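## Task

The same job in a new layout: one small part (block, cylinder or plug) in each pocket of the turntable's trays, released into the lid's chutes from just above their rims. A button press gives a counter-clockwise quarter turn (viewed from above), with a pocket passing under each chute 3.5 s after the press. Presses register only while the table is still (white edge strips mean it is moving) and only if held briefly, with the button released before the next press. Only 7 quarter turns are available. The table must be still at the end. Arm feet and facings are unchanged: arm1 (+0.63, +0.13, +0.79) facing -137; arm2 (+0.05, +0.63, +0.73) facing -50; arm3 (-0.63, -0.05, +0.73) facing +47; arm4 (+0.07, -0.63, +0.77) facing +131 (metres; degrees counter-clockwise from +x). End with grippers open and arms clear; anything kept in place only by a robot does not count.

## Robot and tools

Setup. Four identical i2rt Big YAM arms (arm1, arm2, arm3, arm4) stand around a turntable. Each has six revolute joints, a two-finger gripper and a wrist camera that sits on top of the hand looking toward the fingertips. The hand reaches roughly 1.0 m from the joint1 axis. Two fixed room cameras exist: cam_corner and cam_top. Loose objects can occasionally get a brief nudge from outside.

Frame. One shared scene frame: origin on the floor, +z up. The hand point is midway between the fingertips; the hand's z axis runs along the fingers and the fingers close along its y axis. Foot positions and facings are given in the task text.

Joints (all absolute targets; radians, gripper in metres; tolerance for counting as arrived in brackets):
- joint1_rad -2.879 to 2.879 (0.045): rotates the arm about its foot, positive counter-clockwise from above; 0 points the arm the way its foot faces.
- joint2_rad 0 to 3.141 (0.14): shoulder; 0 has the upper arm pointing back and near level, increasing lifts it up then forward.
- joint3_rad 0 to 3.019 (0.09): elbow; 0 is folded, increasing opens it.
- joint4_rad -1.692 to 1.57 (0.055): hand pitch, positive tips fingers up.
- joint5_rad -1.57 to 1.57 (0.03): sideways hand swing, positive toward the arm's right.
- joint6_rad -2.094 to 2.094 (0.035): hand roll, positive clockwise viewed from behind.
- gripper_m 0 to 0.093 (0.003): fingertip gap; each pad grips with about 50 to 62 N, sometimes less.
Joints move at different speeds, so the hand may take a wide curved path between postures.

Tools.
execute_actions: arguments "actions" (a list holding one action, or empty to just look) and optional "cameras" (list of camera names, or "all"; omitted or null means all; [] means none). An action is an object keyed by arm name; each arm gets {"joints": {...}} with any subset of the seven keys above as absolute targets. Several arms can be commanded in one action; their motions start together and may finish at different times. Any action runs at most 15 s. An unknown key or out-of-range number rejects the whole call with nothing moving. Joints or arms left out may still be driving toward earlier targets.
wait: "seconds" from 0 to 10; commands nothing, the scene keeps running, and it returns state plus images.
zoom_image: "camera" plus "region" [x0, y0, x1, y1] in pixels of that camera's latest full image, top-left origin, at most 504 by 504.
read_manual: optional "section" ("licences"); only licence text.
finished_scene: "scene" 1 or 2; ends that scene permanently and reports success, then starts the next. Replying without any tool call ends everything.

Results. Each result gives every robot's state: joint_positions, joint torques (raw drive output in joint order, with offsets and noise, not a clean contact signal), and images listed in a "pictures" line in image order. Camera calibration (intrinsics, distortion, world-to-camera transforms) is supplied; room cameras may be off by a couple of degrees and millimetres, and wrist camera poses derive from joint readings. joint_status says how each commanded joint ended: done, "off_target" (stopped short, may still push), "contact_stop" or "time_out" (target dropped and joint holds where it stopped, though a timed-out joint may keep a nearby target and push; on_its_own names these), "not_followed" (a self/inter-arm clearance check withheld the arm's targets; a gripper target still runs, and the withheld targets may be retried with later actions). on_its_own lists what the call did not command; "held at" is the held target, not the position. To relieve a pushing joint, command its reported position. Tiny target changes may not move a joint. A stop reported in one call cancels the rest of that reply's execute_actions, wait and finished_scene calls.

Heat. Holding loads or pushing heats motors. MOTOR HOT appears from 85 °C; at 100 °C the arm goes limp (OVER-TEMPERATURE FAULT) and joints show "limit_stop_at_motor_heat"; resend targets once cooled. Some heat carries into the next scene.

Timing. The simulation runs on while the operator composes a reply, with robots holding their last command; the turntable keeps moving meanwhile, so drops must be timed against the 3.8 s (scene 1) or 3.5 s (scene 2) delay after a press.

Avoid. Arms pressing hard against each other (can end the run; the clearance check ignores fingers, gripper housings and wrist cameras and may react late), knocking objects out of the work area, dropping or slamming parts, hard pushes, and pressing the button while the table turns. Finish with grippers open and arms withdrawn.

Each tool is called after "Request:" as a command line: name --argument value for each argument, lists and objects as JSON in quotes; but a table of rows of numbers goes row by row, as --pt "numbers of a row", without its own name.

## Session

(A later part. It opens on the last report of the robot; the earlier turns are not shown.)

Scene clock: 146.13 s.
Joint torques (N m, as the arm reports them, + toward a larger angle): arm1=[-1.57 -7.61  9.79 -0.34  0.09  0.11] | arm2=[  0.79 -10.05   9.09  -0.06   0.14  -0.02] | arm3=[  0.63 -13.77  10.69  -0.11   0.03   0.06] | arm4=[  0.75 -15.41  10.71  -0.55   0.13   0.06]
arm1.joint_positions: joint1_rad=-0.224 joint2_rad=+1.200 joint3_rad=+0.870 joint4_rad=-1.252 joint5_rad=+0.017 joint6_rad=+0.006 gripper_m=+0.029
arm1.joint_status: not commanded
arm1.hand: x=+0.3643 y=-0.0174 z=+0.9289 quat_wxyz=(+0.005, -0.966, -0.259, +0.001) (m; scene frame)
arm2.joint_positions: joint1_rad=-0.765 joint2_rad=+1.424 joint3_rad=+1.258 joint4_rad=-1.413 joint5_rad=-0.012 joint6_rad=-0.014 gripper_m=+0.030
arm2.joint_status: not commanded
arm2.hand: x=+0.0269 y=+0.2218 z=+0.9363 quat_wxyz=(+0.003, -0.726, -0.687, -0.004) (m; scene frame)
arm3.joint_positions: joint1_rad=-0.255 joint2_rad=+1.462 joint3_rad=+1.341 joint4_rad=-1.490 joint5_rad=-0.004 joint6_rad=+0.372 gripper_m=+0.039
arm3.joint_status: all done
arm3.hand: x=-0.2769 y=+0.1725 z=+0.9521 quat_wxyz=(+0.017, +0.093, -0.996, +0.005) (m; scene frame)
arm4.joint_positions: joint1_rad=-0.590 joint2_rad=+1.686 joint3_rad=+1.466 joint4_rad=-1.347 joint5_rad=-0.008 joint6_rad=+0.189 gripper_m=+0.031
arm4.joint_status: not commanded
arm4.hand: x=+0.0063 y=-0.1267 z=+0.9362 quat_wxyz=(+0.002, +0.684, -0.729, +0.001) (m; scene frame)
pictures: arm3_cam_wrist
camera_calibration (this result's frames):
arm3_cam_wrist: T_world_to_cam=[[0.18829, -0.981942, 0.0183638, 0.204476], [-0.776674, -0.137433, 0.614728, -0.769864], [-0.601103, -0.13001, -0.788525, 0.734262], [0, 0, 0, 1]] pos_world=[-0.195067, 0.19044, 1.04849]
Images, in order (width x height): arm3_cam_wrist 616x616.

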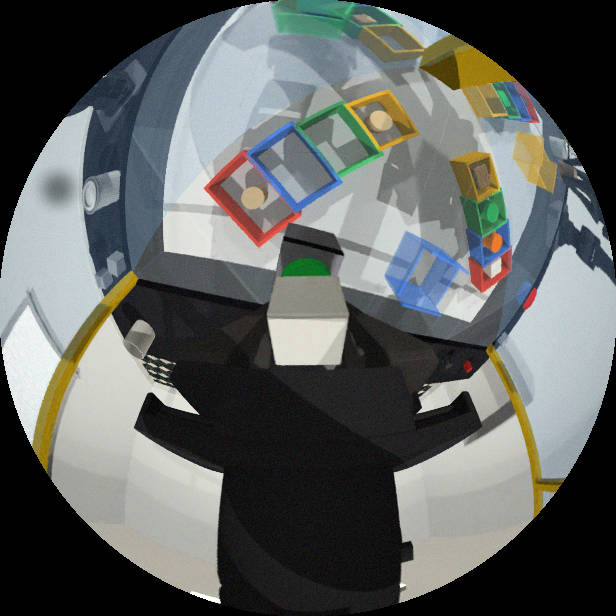

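Request:
execute_actions --actions '[{"arm3":{"joints":{"joint2_rad":1.585}}}]' --cameras '[]'

Request:
execute_actions --actions '[{"arm3":{"joints":{"joint1_rad":-0.585,"joint2_rad":1.32,"joint4_rad":-1.45}}}]' --cameras '[]'

Request:
execute_actions --actions '[{"arm3":{"joints":{"joint3_rad":1.145,"joint4_rad":-1.365}}}]' --cameras '["cam_top"]'

Request:
wait --seconds 0.45

Request:
execute_actions --actions '[{"arm3":{"joints":{"gripper_m":0.055}}}]' --cameras '["cam_top","arm3_cam_wrist"]'

Scene clock: 158.37 s.
Joint torques (N m, as the arm reports them, + toward a larger angle): arm1=[-1.59 -7.64  9.78 -0.34  0.09  0.11] | arm2=[ 0.85 -9.96  9.08 -0.12  0.14 -0.03] | arm3=[ 0.85 -9.05  8.21  0.4   0.11  0.09] | arm4=[  1.   -16.04  10.72  -0.44   0.16   0.05]
arm1.joint_positions: joint1_rad=-0.224 joint2_rad=+1.200 joint3_rad=+0.870 joint4_rad=-1.252 joint5_rad=+0.017 joint6_rad=+0.006 gripper_m=+0.029
arm1.joint_status: not commanded
arm1.hand: x=+0.3643 y=-0.0174 z=+0.9289 quat_wxyz=(+0.005, -0.966, -0.259, +0.001) (m; scene frame)
arm2.joint_positions: joint1_rad=-0.765 joint2_rad=+1.424 joint3_rad=+1.258 joint4_rad=-1.413 joint5_rad=-0.012 joint6_rad=-0.014 gripper_m=+0.030
arm2.joint_status: not commanded
arm2.hand: x=+0.0269 y=+0.2218 z=+0.9363 quat_wxyz=(+0.003, -0.726, -0.687, -0.004) (m; scene frame)
arm3.joint_positions: joint1_rad=-0.255 joint2_rad=+1.541 joint3_rad=+1.372 joint4_rad=-1.499 joint5_rad=-0.006 joint6_rad=+0.372 gripper_m=+0.039
arm3.joint_status: all done
arm3.hand: x=-0.2653 y=+0.1801 z=+0.9319 quat_wxyz=(+0.043, +0.093, -0.995, +0.017) (m; scene frame)
arm4.joint_positions: joint1_rad=-0.590 joint2_rad=+1.686 joint3_rad=+1.466 joint4_rad=-1.347 joint5_rad=-0.008 joint6_rad=+0.189 gripper_m=+0.031
arm4.joint_status: not commanded
arm4.hand: x=+0.0063 y=-0.1267 z=+0.9362 quat_wxyz=(+0.002, +0.684, -0.729, +0.001) (m; scene frame)
pictures: none
No camera images: the call's "cameras" was empty. Leave "cameras" out to get every camera's image.

Scene clock: 159.67 s.
Joint torques (N m, as the arm reports them, + toward a larger angle): arm1=[-1.56 -7.62  9.8  -0.36  0.09  0.11] | arm2=[  0.64 -10.26   9.03  -0.11   0.14  -0.03] | arm3=[  2.3  -10.74   8.62   1.12  -0.07   0.06] | arm4=[  0.99 -15.6   10.65  -0.55   0.13   0.05]
arm1.joint_positions: joint1_rad=-0.224 joint2_rad=+1.200 joint3_rad=+0.870 joint4_rad=-1.252 joint5_rad=+0.017 joint6_rad=+0.006 gripper_m=+0.029
arm1.joint_status: not commanded
arm1.hand: x=+0.3643 y=-0.0174 z=+0.9289 quat_wxyz=(+0.005, -0.966, -0.259, +0.001) (m; scene frame)
arm2.joint_positions: joint1_rad=-0.765 joint2_rad=+1.424 joint3_rad=+1.258 joint4_rad=-1.413 joint5_rad=-0.012 joint6_rad=-0.014 gripper_m=+0.030
arm2.joint_status: not commanded
arm2.hand: x=+0.0269 y=+0.2218 z=+0.9363 quat_wxyz=(+0.003, -0.726, -0.687, -0.004) (m; scene frame)
arm3.joint_positions: joint1_rad=-0.597 joint2_rad=+1.323 joint3_rad=+1.372 joint4_rad=-1.458 joint5_rad=-0.001 joint6_rad=+0.373 gripper_m=+0.039
arm3.joint_status: all done
arm3.hand: x=-0.2248 y=+0.0396 z=+1.0194 quat_wxyz=(-0.079, -0.079, -0.993, -0.027) (m; scene frame)
arm4.joint_positions: joint1_rad=-0.590 joint2_rad=+1.686 joint3_rad=+1.466 joint4_rad=-1.347 joint5_rad=-0.008 joint6_rad=+0.189 gripper_m=+0.031
arm4.joint_status: not commanded
arm4.hand: x=+0.0063 y=-0.1267 z=+0.9362 quat_wxyz=(+0.002, +0.684, -0.729, +0.001) (m; scene frame)
pictures: none
No camera images: the call's "cameras" was empty. Leave "cameras" out to get every camera's image.

Scene clock: 160.63 s.
Joint torques (N m, as the arm reports them, + toward a larger angle): arm1=[-1.52 -7.69  9.8  -0.32  0.09  0.11] | arm2=[  0.95 -10.15   9.09  -0.12   0.15  -0.01] | arm3=[ 2.48 -9.87  8.63  1.15 -0.11  0.09] | arm4=[  0.74 -15.74  10.7   -0.46   0.16   0.03]
arm1.joint_positions: joint1_rad=-0.224 joint2_rad=+1.200 joint3_rad=+0.870 joint4_rad=-1.252 joint5_rad=+0.017 joint6_rad=+0.006 gripper_m=+0.029
arm1.joint_status: not commanded
arm1.hand: x=+0.3643 y=-0.0174 z=+0.9289 quat_wxyz=(+0.005, -0.966, -0.259, +0.001) (m; scene frame)
arm2.joint_positions: joint1_rad=-0.765 joint2_rad=+1.424 joint3_rad=+1.258 joint4_rad=-1.413 joint5_rad=-0.012 joint6_rad=-0.014 gripper_m=+0.030
arm2.joint_status: not commanded
arm2.hand: x=+0.0269 y=+0.2218 z=+0.9363 quat_wxyz=(+0.003, -0.726, -0.687, -0.004) (m; scene frame)
arm3.joint_positions: joint1_rad=-0.597 joint2_rad=+1.325 joint3_rad=+1.134 joint4_rad=-1.378 joint5_rad=-0.001 joint6_rad=+0.373 gripper_m=+0.039
arm3.joint_status: all done
arm3.hand: x=-0.2682 y=+0.0305 z=+0.9247 quat_wxyz=(-0.002, -0.079, -0.997, -0.004) (m; scene frame)
arm4.joint_positions: joint1_rad=-0.590 joint2_rad=+1.686 joint3_rad=+1.466 joint4_rad=-1.347 joint5_rad=-0.008 joint6_rad=+0.189 gripper_m=+0.031
arm4.joint_status: not commanded
arm4.hand: x=+0.0063 y=-0.1267 z=+0.9362 quat_wxyz=(+0.002, +0.684, -0.729, +0.001) (m; scene frame)
pictures: cam_top
Images, in order (width x height): cam_top 896x504.

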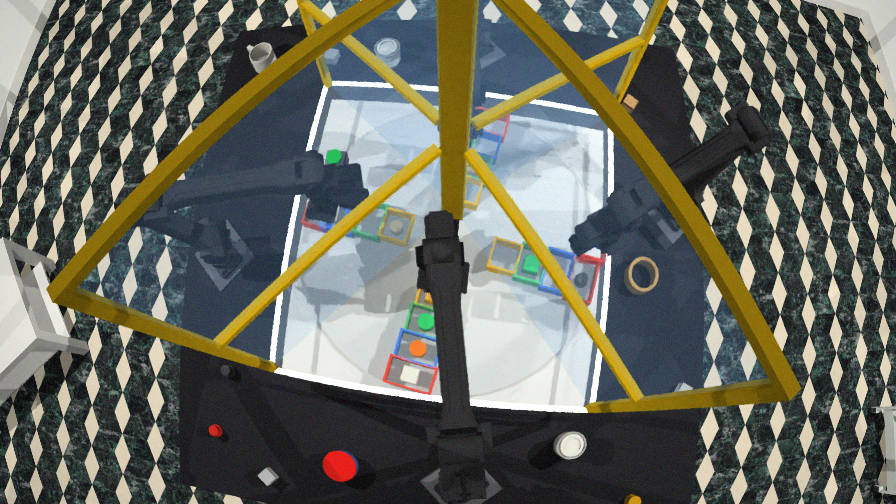

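Scene clock: 161.10 s.
Joint torques (N m, as the arm reports them, + toward a larger angle): arm1=[-1.58 -7.64  9.8  -0.34  0.09  0.11] | arm2=[  0.81 -10.16   9.06  -0.13   0.14  -0.04] | arm3=[  2.4  -10.3    8.58   1.1   -0.11   0.1 ] | arm4=[  1.   -15.67  10.73  -0.34   0.13   0.04]
arm1.joint_positions: joint1_rad=-0.224 joint2_rad=+1.200 joint3_rad=+0.870 joint4_rad=-1.252 joint5_rad=+0.017 joint6_rad=+0.006 gripper_m=+0.029
arm1.joint_status: not commanded
arm1.hand: x=+0.3643 y=-0.0174 z=+0.9289 quat_wxyz=(+0.005, -0.966, -0.259, +0.001) (m; scene frame)
arm2.joint_positions: joint1_rad=-0.765 joint2_rad=+1.424 joint3_rad=+1.258 joint4_rad=-1.413 joint5_rad=-0.012 joint6_rad=-0.014 gripper_m=+0.030
arm2.joint_status: not commanded
arm2.hand: x=+0.0269 y=+0.2218 z=+0.9363 quat_wxyz=(+0.003, -0.726, -0.687, -0.004) (m; scene frame)
arm3.joint_positions: joint1_rad=-0.597 joint2_rad=+1.325 joint3_rad=+1.134 joint4_rad=-1.378 joint5_rad=-0.001 joint6_rad=+0.373 gripper_m=+0.039
arm3.joint_status: all done
arm3.hand: x=-0.2682 y=+0.0305 z=+0.9247 quat_wxyz=(-0.002, -0.079, -0.997, -0.004) (m; scene frame)
arm4.joint_positions: joint1_rad=-0.590 joint2_rad=+1.686 joint3_rad=+1.466 joint4_rad=-1.347 joint5_rad=-0.008 joint6_rad=+0.189 gripper_m=+0.031
arm4.joint_status: not commanded
arm4.hand: x=+0.0063 y=-0.1267 z=+0.9362 quat_wxyz=(+0.002, +0.684, -0.729, +0.001) (m; scene frame)
wait: 0.47 s; at rest by 0.27 s
pictures: arm1_cam_wrist, arm2_cam_wrist, arm3_cam_wrist, arm4_cam_wrist, cam_corner, cam_top
camera_calibration (this result's frames):
arm1_cam_wrist: T_world_to_cam=[[-0.489852, 0.871401, 0.0265363, 0.164057], [0.708204, 0.379992, 0.595024, -0.802018], [0.508421, 0.310267, -0.80327, 0.688307], [0, 0, 0, 1]] pos_world=[0.298405, -0.0517581, 1.02576]
arm2_cam_wrist: T_world_to_cam=[[-0.997588, 0.0685299, -0.0110231, 0.0259492], [0.0486483, 0.803588, 0.593194, -0.731226], [0.0495095, 0.591227, -0.804984, 0.745019], [0, 0, 0, 1]] pos_world=[0.024574, 0.14535, 1.03377]
arm3_cam_wrist: T_world_to_cam=[[-0.153801, -0.98809, 0.0049278, -0.0152223], [-0.801381, 0.127654, 0.584374, -0.752419], [-0.578043, 0.0859285, -0.811469, 0.720235], [0, 0, 0, 1]] pos_world=[-0.188989, 0.0191193, 1.02422]
arm4_cam_wrist: T_world_to_cam=[[0.997045, -0.07627, 0.00913379, -0.0290293], [-0.0667631, -0.80162, 0.594095, -0.652733], [-0.0379898, -0.592949, -0.804343, 0.801261], [0, 0, 0, 1]] pos_world=[0.0158048, -0.0503505, 1.03254]
Images, in order (width x height): arm1_cam_wrist 616x616, arm2_cam_wrist 616x616, arm3_cam_wrist 616x616, arm4_cam_wrist 616x616, cam_corner 896x504, cam_top 896x504.

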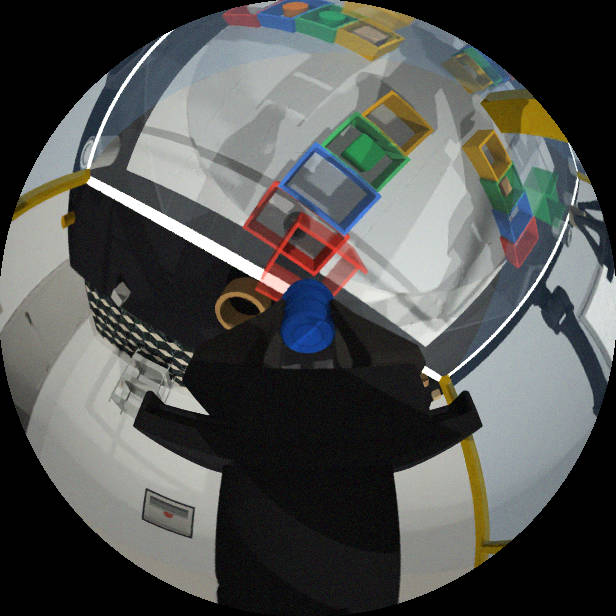

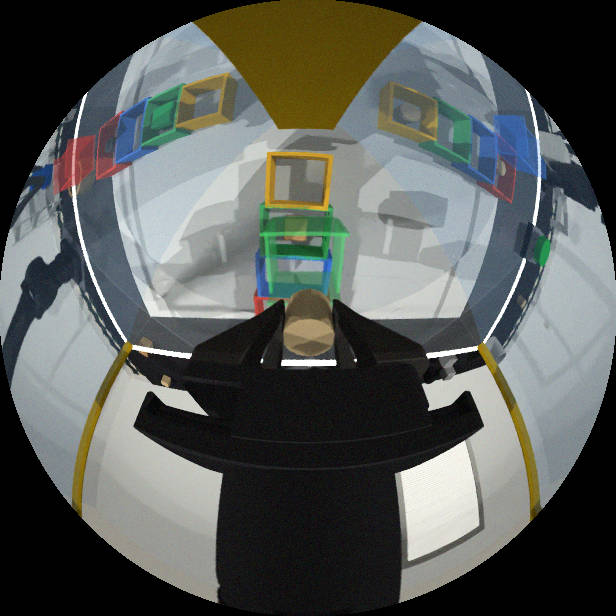

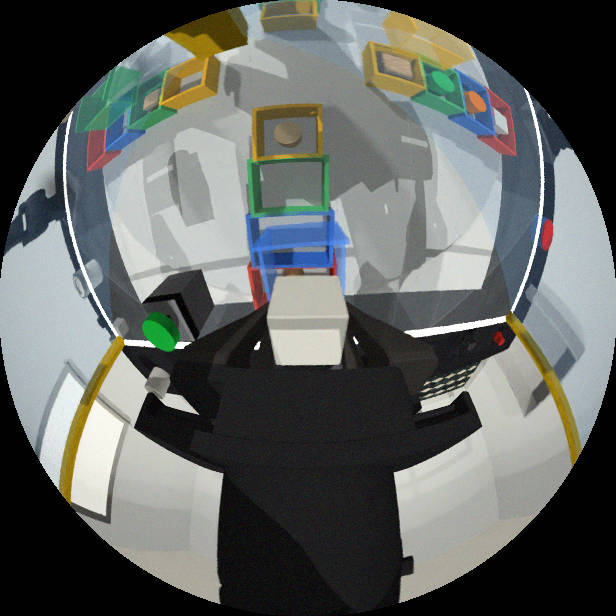

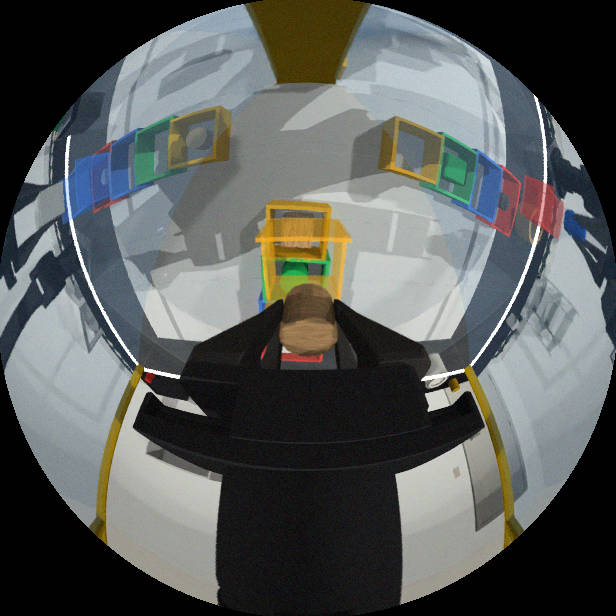

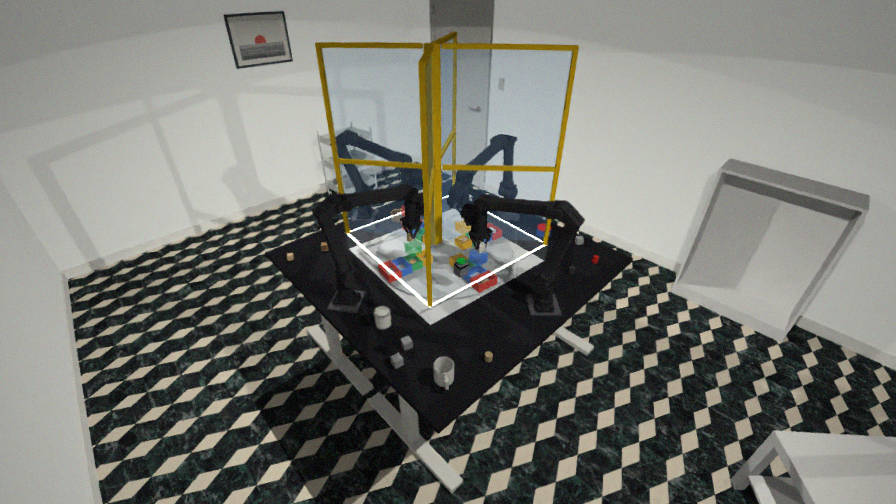

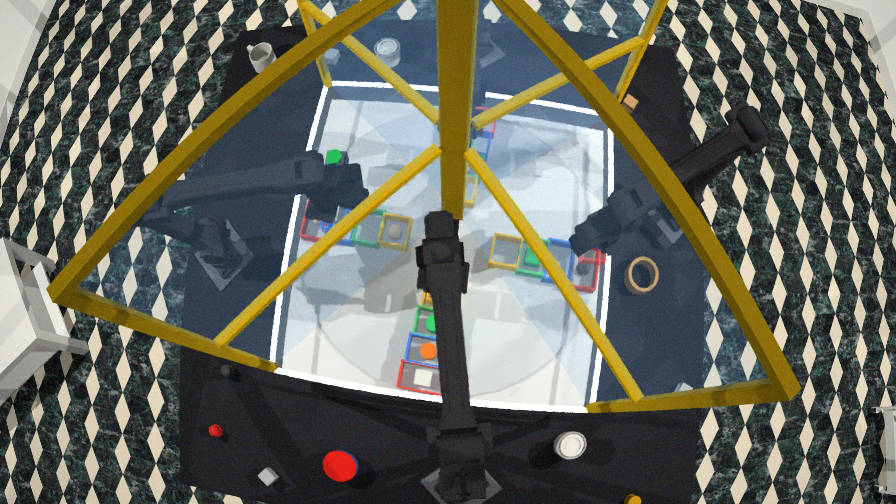

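Scene clock: 161.70 s.
Joint torques (N m, as the arm reports them, + toward a larger angle): arm1=[-1.62 -7.62  9.82 -0.33  0.09  0.11] | arm2=[  0.93 -10.11   9.08  -0.09   0.14  -0.03] | arm3=[ 2.19 -9.81  8.7   1.06 -0.12  0.06] | arm4=[  1.14 -15.81  10.69  -0.48   0.16   0.04]
arm1.joint_positions: joint1_rad=-0.224 joint2_rad=+1.200 joint3_rad=+0.870 joint4_rad=-1.252 joint5_rad=+0.017 joint6_rad=+0.006 gripper_m=+0.029
arm1.joint_status: not commanded
arm1.hand: x=+0.3643 y=-0.0174 z=+0.9289 quat_wxyz=(+0.005, -0.966, -0.259, +0.001) (m; scene frame)
arm2.joint_positions: joint1_rad=-0.765 joint2_rad=+1.424 joint3_rad=+1.258 joint4_rad=-1.413 joint5_rad=-0.012 joint6_rad=-0.014 gripper_m=+0.030
arm2.joint_status: not commanded
arm2.hand: x=+0.0269 y=+0.2218 z=+0.9363 quat_wxyz=(+0.003, -0.726, -0.687, -0.004) (m; scene frame)
arm3.joint_positions: joint1_rad=-0.597 joint2_rad=+1.325 joint3_rad=+1.134 joint4_rad=-1.378 joint5_rad=-0.001 joint6_rad=+0.373 gripper_m=+0.055
arm3.joint_status: all done
arm3.hand: x=-0.2682 y=+0.0305 z=+0.9247 quat_wxyz=(-0.002, -0.079, -0.997, -0.004) (m; scene frame)
arm4.joint_positions: joint1_rad=-0.590 joint2_rad=+1.686 joint3_rad=+1.466 joint4_rad=-1.347 joint5_rad=-0.008 joint6_rad=+0.189 gripper_m=+0.031
arm4.joint_status: not commanded
arm4.hand: x=+0.0063 y=-0.1267 z=+0.9362 quat_wxyz=(+0.002, +0.684, -0.729, +0.001) (m; scene frame)
pictures: arm3_cam_wrist, cam_top
camera_calibration (this result's frames):
arm3_cam_wrist: T_world_to_cam=[[-0.153801, -0.98809, 0.0049278, -0.0152223], [-0.801381, 0.127654, 0.584374, -0.752419], [-0.578043, 0.0859285, -0.811469, 0.720235], [0, 0, 0, 1]] pos_world=[-0.188989, 0.0191193, 1.02422]
Images, in order (width x height): arm3_cam_wrist 616x616, cam_top 896x504.

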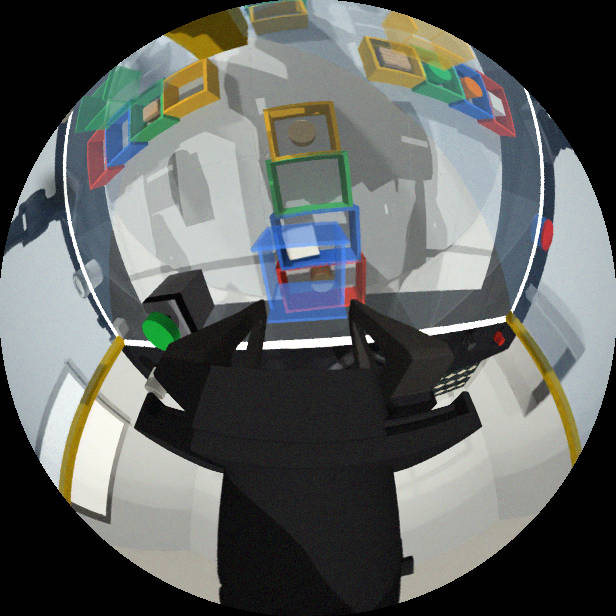

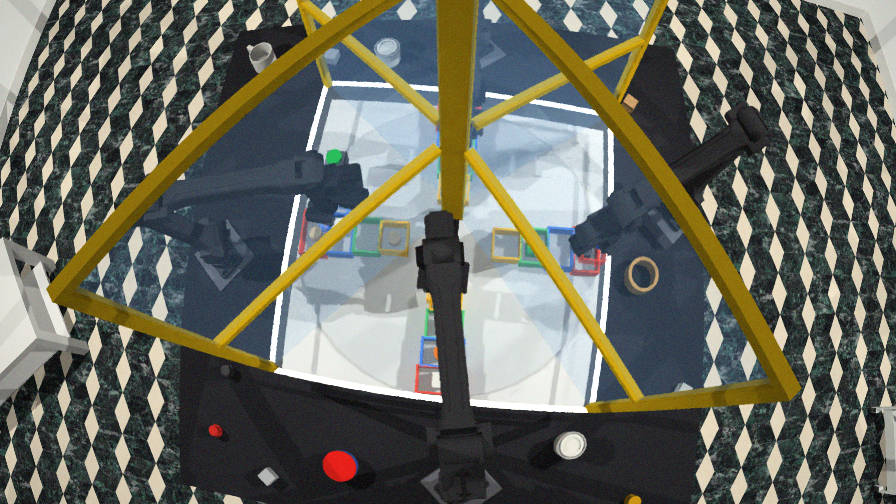

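Request:
execute_actions --actions '[{"arm3":{"joints":{"joint2_rad":1.0,"joint3_rad":1.09,"joint4_rad":-1.55,"joint6_rad":0,"gripper_m":0.085}}}]' --cameras '[]'

Request:
execute_actions --actions '[{"arm3":{"joints":{"joint1_rad":0.825}}}]' --cameras '[]'

Request:
execute_actions --actions '[{"arm3":{"joints":{"joint2_rad":1.605,"joint3_rad":1.16,"joint4_rad":-1.073}}}]' --cameras '["arm3_cam_wrist","cam_top"]'

Scene clock: 171.47 s.
Joint torques (N m, as the arm reports them, + toward a larger angle): arm1=[-1.6  -7.76  9.8  -0.32  0.09  0.11] | arm2=[ 0.8  -9.99  9.03 -0.08  0.15 -0.03] | arm3=[ 2.2  -4.87  8.69  0.42 -0.12 -0.09] | arm4=[  1.02 -15.75  10.63  -0.53   0.14   0.02]
arm1.joint_positions: joint1_rad=-0.224 joint2_rad=+1.200 joint3_rad=+0.870 joint4_rad=-1.252 joint5_rad=+0.017 joint6_rad=+0.006 gripper_m=+0.029
arm1.joint_status: not commanded
arm1.hand: x=+0.3643 y=-0.0174 z=+0.9289 quat_wxyz=(+0.005, -0.966, -0.259, +0.001) (m; scene frame)
arm2.joint_positions: joint1_rad=-0.765 joint2_rad=+1.424 joint3_rad=+1.258 joint4_rad=-1.413 joint5_rad=-0.012 joint6_rad=-0.014 gripper_m=+0.030
arm2.joint_status: not commanded
arm2.hand: x=+0.0269 y=+0.2218 z=+0.9363 quat_wxyz=(+0.003, -0.726, -0.687, -0.004) (m; scene frame)
arm3.joint_positions: joint1_rad=-0.597 joint2_rad=+0.999 joint3_rad=+1.083 joint4_rad=-1.541 joint5_rad=-0.001 joint6_rad=+0.010 gripper_m=+0.085
arm3.joint_status: all done
arm3.hand: x=-0.3551 y=+0.0112 z=+1.0019 quat_wxyz=(-0.059, +0.102, -0.993, -0.010) (m; scene frame)
arm4.joint_positions: joint1_rad=-0.590 joint2_rad=+1.686 joint3_rad=+1.466 joint4_rad=-1.347 joint5_rad=-0.008 joint6_rad=+0.189 gripper_m=+0.031
arm4.joint_status: not commanded
arm4.hand: x=+0.0063 y=-0.1267 z=+0.9362 quat_wxyz=(+0.002, +0.684, -0.729, +0.001) (m; scene frame)
pictures: none
No camera images: the call's "cameras" was empty. Leave "cameras" out to get every camera's image.

Scene clock: 173.17 s.
Joint torques (N m, as the arm reports them, + toward a larger angle): arm1=[-1.52 -7.69  9.78 -0.33  0.08  0.11] | arm2=[  0.74 -10.11   9.1   -0.07   0.14  -0.02] | arm3=[ 2.04 -4.7   8.67  0.47 -0.02 -0.08] | arm4=[  0.93 -15.76  10.61  -0.44   0.14   0.07]
arm1.joint_positions: joint1_rad=-0.224 joint2_rad=+1.200 joint3_rad=+0.870 joint4_rad=-1.252 joint5_rad=+0.017 joint6_rad=+0.006 gripper_m=+0.029
arm1.joint_status: not commanded
arm1.hand: x=+0.3643 y=-0.0174 z=+0.9289 quat_wxyz=(+0.005, -0.966, -0.259, +0.001) (m; scene frame)
arm2.joint_positions: joint1_rad=-0.765 joint2_rad=+1.424 joint3_rad=+1.258 joint4_rad=-1.413 joint5_rad=-0.012 joint6_rad=-0.014 gripper_m=+0.030
arm2.joint_status: not commanded
arm2.hand: x=+0.0269 y=+0.2218 z=+0.9363 quat_wxyz=(+0.003, -0.726, -0.687, -0.004) (m; scene frame)
arm3.joint_positions: joint1_rad=+0.819 joint2_rad=+0.999 joint3_rad=+1.083 joint4_rad=-1.541 joint5_rad=-0.004 joint6_rad=+0.008 gripper_m=+0.085
arm3.joint_status: all done
arm3.hand: x=-0.6483 y=+0.2330 z=+1.0019 quat_wxyz=(-0.041, +0.724, -0.687, -0.043) (m; scene frame)
arm4.joint_positions: joint1_rad=-0.590 joint2_rad=+1.686 joint3_rad=+1.466 joint4_rad=-1.347 joint5_rad=-0.008 joint6_rad=+0.189 gripper_m=+0.031
arm4.joint_status: not commanded
arm4.hand: x=+0.0063 y=-0.1267 z=+0.9362 quat_wxyz=(+0.002, +0.684, -0.729, +0.001) (m; scene frame)
pictures: none
No camera images: the call's "cameras" was empty. Leave "cameras" out to get every camera's image.

Scene clock: 174.53 s.
Joint torques (N m, as the arm reports them, + toward a larger angle): arm1=[-1.63 -7.64  9.79 -0.35  0.09  0.11] | arm2=[  0.92 -10.2    9.04  -0.13   0.15  -0.03] | arm3=[  1.8  -14.7    9.23   1.11   0.    -0.09] | arm4=[  1.3  -15.64  10.66  -0.43   0.11   0.04]
arm1.joint_positions: joint1_rad=-0.224 joint2_rad=+1.200 joint3_rad=+0.870 joint4_rad=-1.252 joint5_rad=+0.017 joint6_rad=+0.006 gripper_m=+0.029
arm1.joint_status: not commanded
arm1.hand: x=+0.3643 y=-0.0174 z=+0.9289 quat_wxyz=(+0.005, -0.966, -0.259, +0.001) (m; scene frame)
arm2.joint_positions: joint1_rad=-0.765 joint2_rad=+1.424 joint3_rad=+1.258 joint4_rad=-1.413 joint5_rad=-0.012 joint6_rad=-0.014 gripper_m=+0.030
arm2.joint_status: not commanded
arm2.hand: x=+0.0269 y=+0.2218 z=+0.9363 quat_wxyz=(+0.003, -0.726, -0.687, -0.004) (m; scene frame)
arm3.joint_positions: joint1_rad=+0.819 joint2_rad=+1.615 joint3_rad=+1.126 joint4_rad=-1.086 joint5_rad=-0.004 joint6_rad=+0.008 gripper_m=+0.085
arm3.joint_status: all done
arm3.hand: x=-0.6573 y=+0.3939 z=+0.8100 quat_wxyz=(+0.000, +0.725, -0.688, +0.000) (m; scene frame)
arm4.joint_positions: joint1_rad=-0.590 joint2_rad=+1.686 joint3_rad=+1.466 joint4_rad=-1.347 joint5_rad=-0.008 joint6_rad=+0.189 gripper_m=+0.031
arm4.joint_status: not commanded
arm4.hand: x=+0.0063 y=-0.1267 z=+0.9362 quat_wxyz=(+0.002, +0.684, -0.729, +0.001) (m; scene frame)
pictures: arm3_cam_wrist, cam_top
camera_calibration (this result's frames):
arm3_cam_wrist: T_world_to_cam=[[0.998401, 0.0551107, 0.0125609, 0.624801], [0.0372948, -0.809264, 0.586261, -0.124743], [0.0424743, -0.584855, -0.810025, 1.04189], [0, 0, 0, 1]] pos_world=[-0.663403, 0.473971, 0.90924]
Images, in order (width x height): arm3_cam_wrist 616x616, cam_top 896x504.

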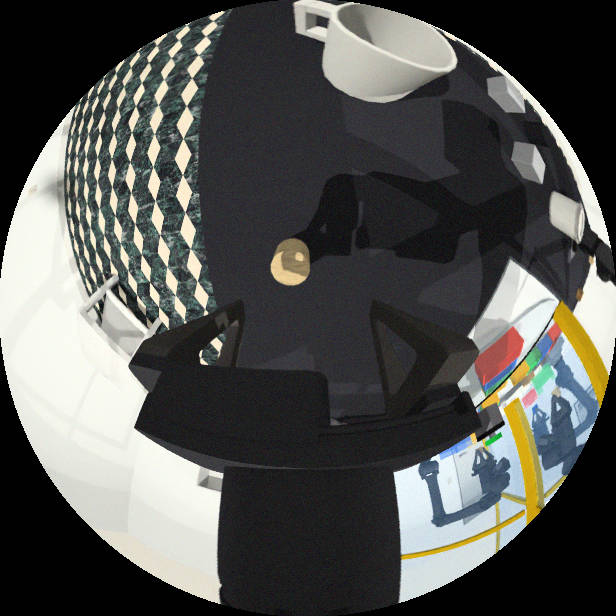

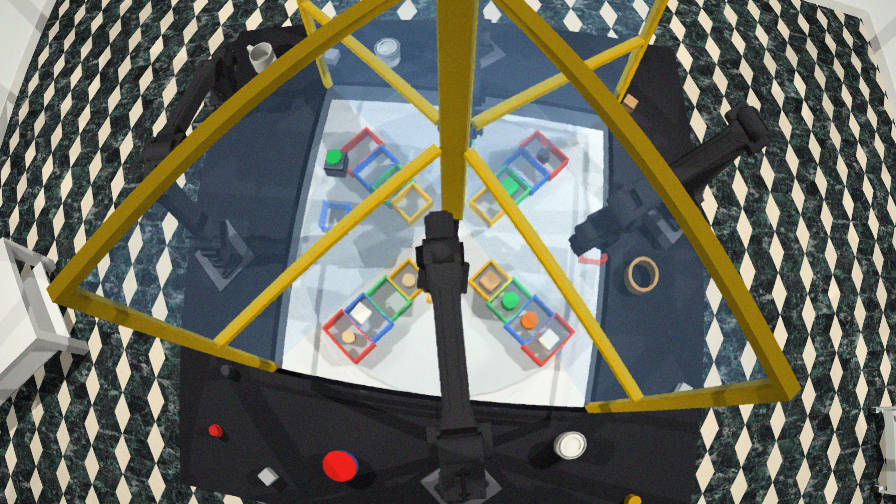

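Request:
execute_actions --actions '[{"arm3":{"joints":{"joint1_rad":0.857,"joint2_rad":1.737,"joint3_rad":1.095,"joint4_rad":-0.9}}}]' --cameras '["arm3_cam_wrist"]'

Scene clock: 179.03 s.
Joint torques (N m, as the arm reports them, + toward a larger angle): arm1=[-1.51 -7.62  9.79 -0.35  0.09  0.11] | arm2=[  1.03 -10.24   9.09  -0.06   0.14  -0.03] | arm3=[  1.9  -16.34   6.46   1.15   0.01  -0.08] | arm4=[  1.2  -15.43  10.68  -0.45   0.12   0.03]
arm1.joint_positions: joint1_rad=-0.224 joint2_rad=+1.200 joint3_rad=+0.870 joint4_rad=-1.252 joint5_rad=+0.017 joint6_rad=+0.006 gripper_m=+0.029
arm1.joint_status: not commanded
arm1.hand: x=+0.3643 y=-0.0174 z=+0.9289 quat_wxyz=(+0.005, -0.966, -0.259, +0.001) (m; scene frame)
arm2.joint_positions: joint1_rad=-0.765 joint2_rad=+1.424 joint3_rad=+1.258 joint4_rad=-1.413 joint5_rad=-0.012 joint6_rad=-0.014 gripper_m=+0.030
arm2.joint_status: not commanded
arm2.hand: x=+0.0269 y=+0.2218 z=+0.9363 quat_wxyz=(+0.003, -0.726, -0.687, -0.004) (m; scene frame)
arm3.joint_positions: joint1_rad=+0.850 joint2_rad=+1.748 joint3_rad=+1.089 joint4_rad=-0.914 joint5_rad=-0.004 joint6_rad=+0.008 gripper_m=+0.085
arm3.joint_status: all done
arm3.hand: x=-0.6723 y=+0.4074 z=+0.7409 quat_wxyz=(-0.001, +0.736, -0.677, -0.001) (m; scene frame)
arm4.joint_positions: joint1_rad=-0.590 joint2_rad=+1.686 joint3_rad=+1.466 joint4_rad=-1.347 joint5_rad=-0.008 joint6_rad=+0.189 gripper_m=+0.031
arm4.joint_status: not commanded
arm4.hand: x=+0.0063 y=-0.1267 z=+0.9362 quat_wxyz=(+0.002, +0.684, -0.729, +0.001) (m; scene frame)
pictures: arm3_cam_wrist
camera_calibration (this result's frames):
arm3_cam_wrist: T_world_to_cam=[[0.996156, 0.086671, 0.012712, 0.625448], [0.0629236, -0.808944, 0.584509, -0.0544051], [0.0609433, -0.581462, -0.811288, 1.00649], [0, 0, 0, 1]] pos_world=[-0.680959, 0.487018, 0.840404]
Images, in order (width x height): arm3_cam_wrist 616x616.

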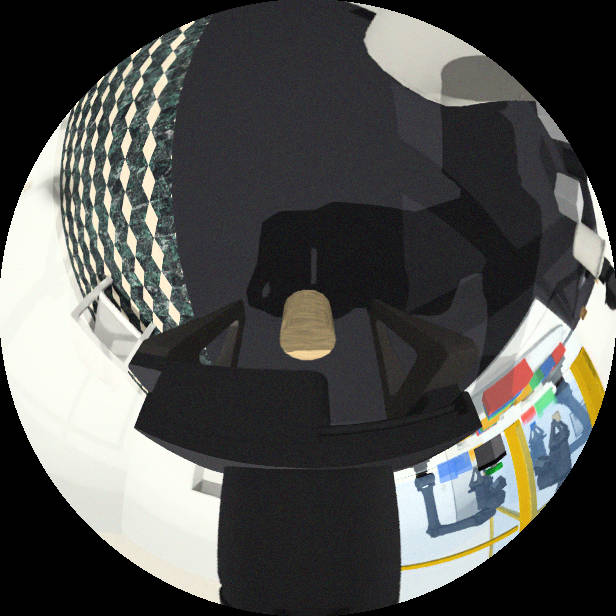

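Request:
execute_actions --actions '[{"arm3":{"joints":{"gripper_m":0}}}]' --cameras '[]'

Request:
execute_actions --actions '[{"arm3":{"joints":{"joint2_rad":1.0,"joint4_rad":-1.55,"joint6_rad":0.38}}}]' --cameras '[]'

Request:
execute_actions --actions '[{"arm3":{"joints":{"joint1_rad":-0.258,"joint4_rad":-1.5}}}]' --cameras '[]'

Request:
execute_actions --actions '[{"arm3":{"joints":{"joint2_rad":1.45,"joint3_rad":1.38,"joint4_rad":-1.485}}}]' --cameras '["arm3_cam_wrist"]'

Scene clock: 185.90 s.
Joint torques (N m, as the arm reports them, + toward a larger angle): arm1=[-1.59 -7.68  9.79 -0.33  0.09  0.11] | arm2=[  0.81 -10.43   9.    -0.05   0.15  -0.04] | arm3=[  1.75 -15.51   6.72   1.14  -0.03  -0.09] | arm4=[  0.77 -15.64  10.7   -0.54   0.13   0.04]
arm1.joint_positions: joint1_rad=-0.224 joint2_rad=+1.200 joint3_rad=+0.870 joint4_rad=-1.252 joint5_rad=+0.017 joint6_rad=+0.006 gripper_m=+0.029
arm1.joint_status: not commanded
arm1.hand: x=+0.3643 y=-0.0174 z=+0.9289 quat_wxyz=(+0.005, -0.966, -0.259, +0.001) (m; scene frame)
arm2.joint_positions: joint1_rad=-0.765 joint2_rad=+1.424 joint3_rad=+1.258 joint4_rad=-1.413 joint5_rad=-0.012 joint6_rad=-0.014 gripper_m=+0.030
arm2.joint_status: not commanded
arm2.hand: x=+0.0269 y=+0.2218 z=+0.9363 quat_wxyz=(+0.003, -0.726, -0.687, -0.004) (m; scene frame)
arm3.joint_positions: joint1_rad=+0.850 joint2_rad=+1.748 joint3_rad=+1.089 joint4_rad=-0.914 joint5_rad=-0.004 joint6_rad=+0.008 gripper_m=+0.030
arm3.joint_status: gripper_m off_target (ended at +0.030, target +0.000)
arm3.hand: x=-0.6723 y=+0.4074 z=+0.7409 quat_wxyz=(-0.001, +0.736, -0.677, -0.001) (m; scene frame)
arm4.joint_positions: joint1_rad=-0.590 joint2_rad=+1.686 joint3_rad=+1.466 joint4_rad=-1.347 joint5_rad=-0.008 joint6_rad=+0.189 gripper_m=+0.031
arm4.joint_status: not commanded
arm4.hand: x=+0.0063 y=-0.1267 z=+0.9362 quat_wxyz=(+0.002, +0.684, -0.729, +0.001) (m; scene frame)
pictures: none
No camera images: the call's "cameras" was empty. Leave "cameras" out to get every camera's image.

Scene clock: 187.37 s.
Joint torques (N m, as the arm reports them, + toward a larger angle): arm1=[-1.58 -7.7   9.79 -0.34  0.09  0.11] | arm2=[  0.72 -10.17   9.05  -0.1    0.15  -0.03] | arm3=[ 2.1  -4.76  8.82  0.26  0.04  0.07] | arm4=[  0.84 -15.79  10.58  -0.54   0.12   0.07]
arm1.joint_positions: joint1_rad=-0.224 joint2_rad=+1.200 joint3_rad=+0.870 joint4_rad=-1.252 joint5_rad=+0.017 joint6_rad=+0.006 gripper_m=+0.029
arm1.joint_status: not commanded
arm1.hand: x=+0.3643 y=-0.0174 z=+0.9289 quat_wxyz=(+0.005, -0.966, -0.259, +0.001) (m; scene frame)
arm2.joint_positions: joint1_rad=-0.765 joint2_rad=+1.424 joint3_rad=+1.258 joint4_rad=-1.413 joint5_rad=-0.012 joint6_rad=-0.014 gripper_m=+0.030
arm2.joint_status: not commanded
arm2.hand: x=+0.0269 y=+0.2218 z=+0.9363 quat_wxyz=(+0.003, -0.726, -0.687, -0.004) (m; scene frame)
arm3.joint_positions: joint1_rad=+0.850 joint2_rad=+0.994 joint3_rad=+1.089 joint4_rad=-1.539 joint5_rad=-0.004 joint6_rad=+0.370 gripper_m=+0.030
arm3.joint_status: all done
arm3.hand: x=-0.6574 y=+0.2334 z=+1.0058 quat_wxyz=(-0.035, +0.601, -0.796, -0.056) (m; scene frame)
arm4.joint_positions: joint1_rad=-0.590 joint2_rad=+1.686 joint3_rad=+1.466 joint4_rad=-1.347 joint5_rad=-0.008 joint6_rad=+0.189 gripper_m=+0.031
arm4.joint_status: not commanded
arm4.hand: x=+0.0063 y=-0.1267 z=+0.9362 quat_wxyz=(+0.002, +0.684, -0.729, +0.001) (m; scene frame)
pictures: none
No camera images: the call's "cameras" was empty. Leave "cameras" out to get every camera's image.

Scene clock: 188.90 s.
Joint torques (N m, as the arm reports them, + toward a larger angle): arm1=[-1.54 -7.65  9.79 -0.33  0.09  0.11] | arm2=[  0.72 -10.09   9.08  -0.06   0.15  -0.03] | arm3=[ 1.33 -4.86  8.69  1.35 -0.06  0.08] | arm4=[  0.98 -15.5   10.77  -0.44   0.14   0.06]
arm1.joint_positions: joint1_rad=-0.224 joint2_rad=+1.200 joint3_rad=+0.870 joint4_rad=-1.252 joint5_rad=+0.017 joint6_rad=+0.006 gripper_m=+0.029
arm1.joint_status: not commanded
arm1.hand: x=+0.3643 y=-0.0174 z=+0.9289 quat_wxyz=(+0.005, -0.966, -0.259, +0.001) (m; scene frame)
arm2.joint_positions: joint1_rad=-0.765 joint2_rad=+1.424 joint3_rad=+1.258 joint4_rad=-1.413 joint5_rad=-0.012 joint6_rad=-0.014 gripper_m=+0.030
arm2.joint_status: not commanded
arm2.hand: x=+0.0269 y=+0.2218 z=+0.9363 quat_wxyz=(+0.003, -0.726, -0.687, -0.004) (m; scene frame)
arm3.joint_positions: joint1_rad=-0.252 joint2_rad=+0.998 joint3_rad=+1.089 joint4_rad=-1.511 joint5_rad=-0.003 joint6_rad=+0.371 gripper_m=+0.030
arm3.joint_status: all done
arm3.hand: x=-0.3847 y=+0.1059 z=+1.0059 quat_wxyz=(-0.069, +0.094, -0.992, -0.038) (m; scene frame)
arm4.joint_positions: joint1_rad=-0.590 joint2_rad=+1.686 joint3_rad=+1.466 joint4_rad=-1.347 joint5_rad=-0.008 joint6_rad=+0.189 gripper_m=+0.031
arm4.joint_status: not commanded
arm4.hand: x=+0.0063 y=-0.1267 z=+0.9362 quat_wxyz=(+0.002, +0.684, -0.729, +0.001) (m; scene frame)
pictures: none
No camera images: the call's "cameras" was empty. Leave "cameras" out to get every camera's image.

Scene clock: 190.30 s.
Joint torques (N m, as the arm reports them, + toward a larger angle): arm1=[-1.55 -7.57  9.78 -0.34  0.09  0.11] | arm2=[  0.68 -10.11   9.14  -0.13   0.14  -0.04] | arm3=[  0.78 -13.15  10.88   0.69  -0.03   0.1 ] | arm4=[  1.01 -15.79  10.78  -0.45   0.12   0.03]
arm1.joint_positions: joint1_rad=-0.224 joint2_rad=+1.200 joint3_rad=+0.870 joint4_rad=-1.252 joint5_rad=+0.017 joint6_rad=+0.006 gripper_m=+0.029
arm1.joint_status: not commanded
arm1.hand: x=+0.3643 y=-0.0174 z=+0.9289 quat_wxyz=(+0.005, -0.966, -0.259, +0.001) (m; scene frame)
arm2.joint_positions: joint1_rad=-0.765 joint2_rad=+1.424 joint3_rad=+1.258 joint4_rad=-1.413 joint5_rad=-0.012 joint6_rad=-0.014 gripper_m=+0.030
arm2.joint_status: not commanded
arm2.hand: x=+0.0269 y=+0.2218 z=+0.9363 quat_wxyz=(+0.003, -0.726, -0.687, -0.004) (m; scene frame)
arm3.joint_positions: joint1_rad=-0.252 joint2_rad=+1.458 joint3_rad=+1.337 joint4_rad=-1.491 joint5_rad=-0.003 joint6_rad=+0.371 gripper_m=+0.030
arm3.joint_status: all done
arm3.hand: x=-0.2789 y=+0.1725 z=+0.9521 quat_wxyz=(+0.017, +0.095, -0.995, +0.005) (m; scene frame)
arm4.joint_positions: joint1_rad=-0.590 joint2_rad=+1.686 joint3_rad=+1.466 joint4_rad=-1.347 joint5_rad=-0.008 joint6_rad=+0.189 gripper_m=+0.031
arm4.joint_status: not commanded
arm4.hand: x=+0.0063 y=-0.1267 z=+0.9362 quat_wxyz=(+0.002, +0.684, -0.729, +0.001) (m; scene frame)
pictures: arm3_cam_wrist
camera_calibration (this result's frames):
arm3_cam_wrist: T_world_to_cam=[[0.192083, -0.981178, 0.0198299, 0.204424], [-0.77592, -0.139467, 0.615221, -0.771241], [-0.600876, -0.13356, -0.788105, 0.733337], [0, 0, 0, 1]] pos_world=[-0.197043, 0.190959, 1.04838]
Images, in order (width x height): arm3_cam_wrist 616x616.

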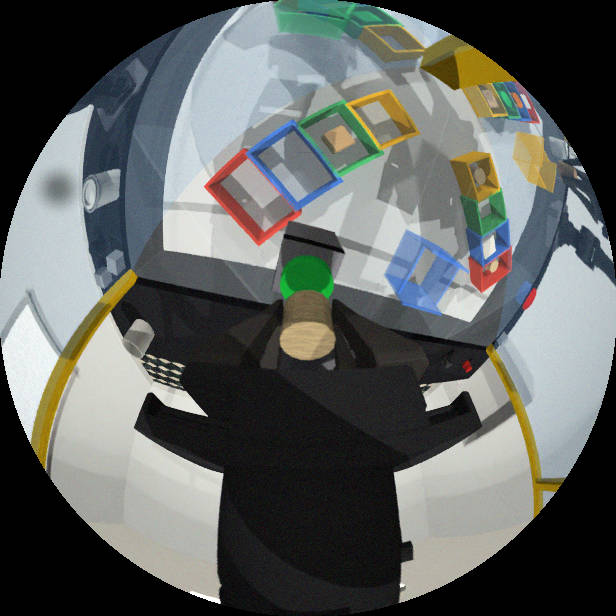

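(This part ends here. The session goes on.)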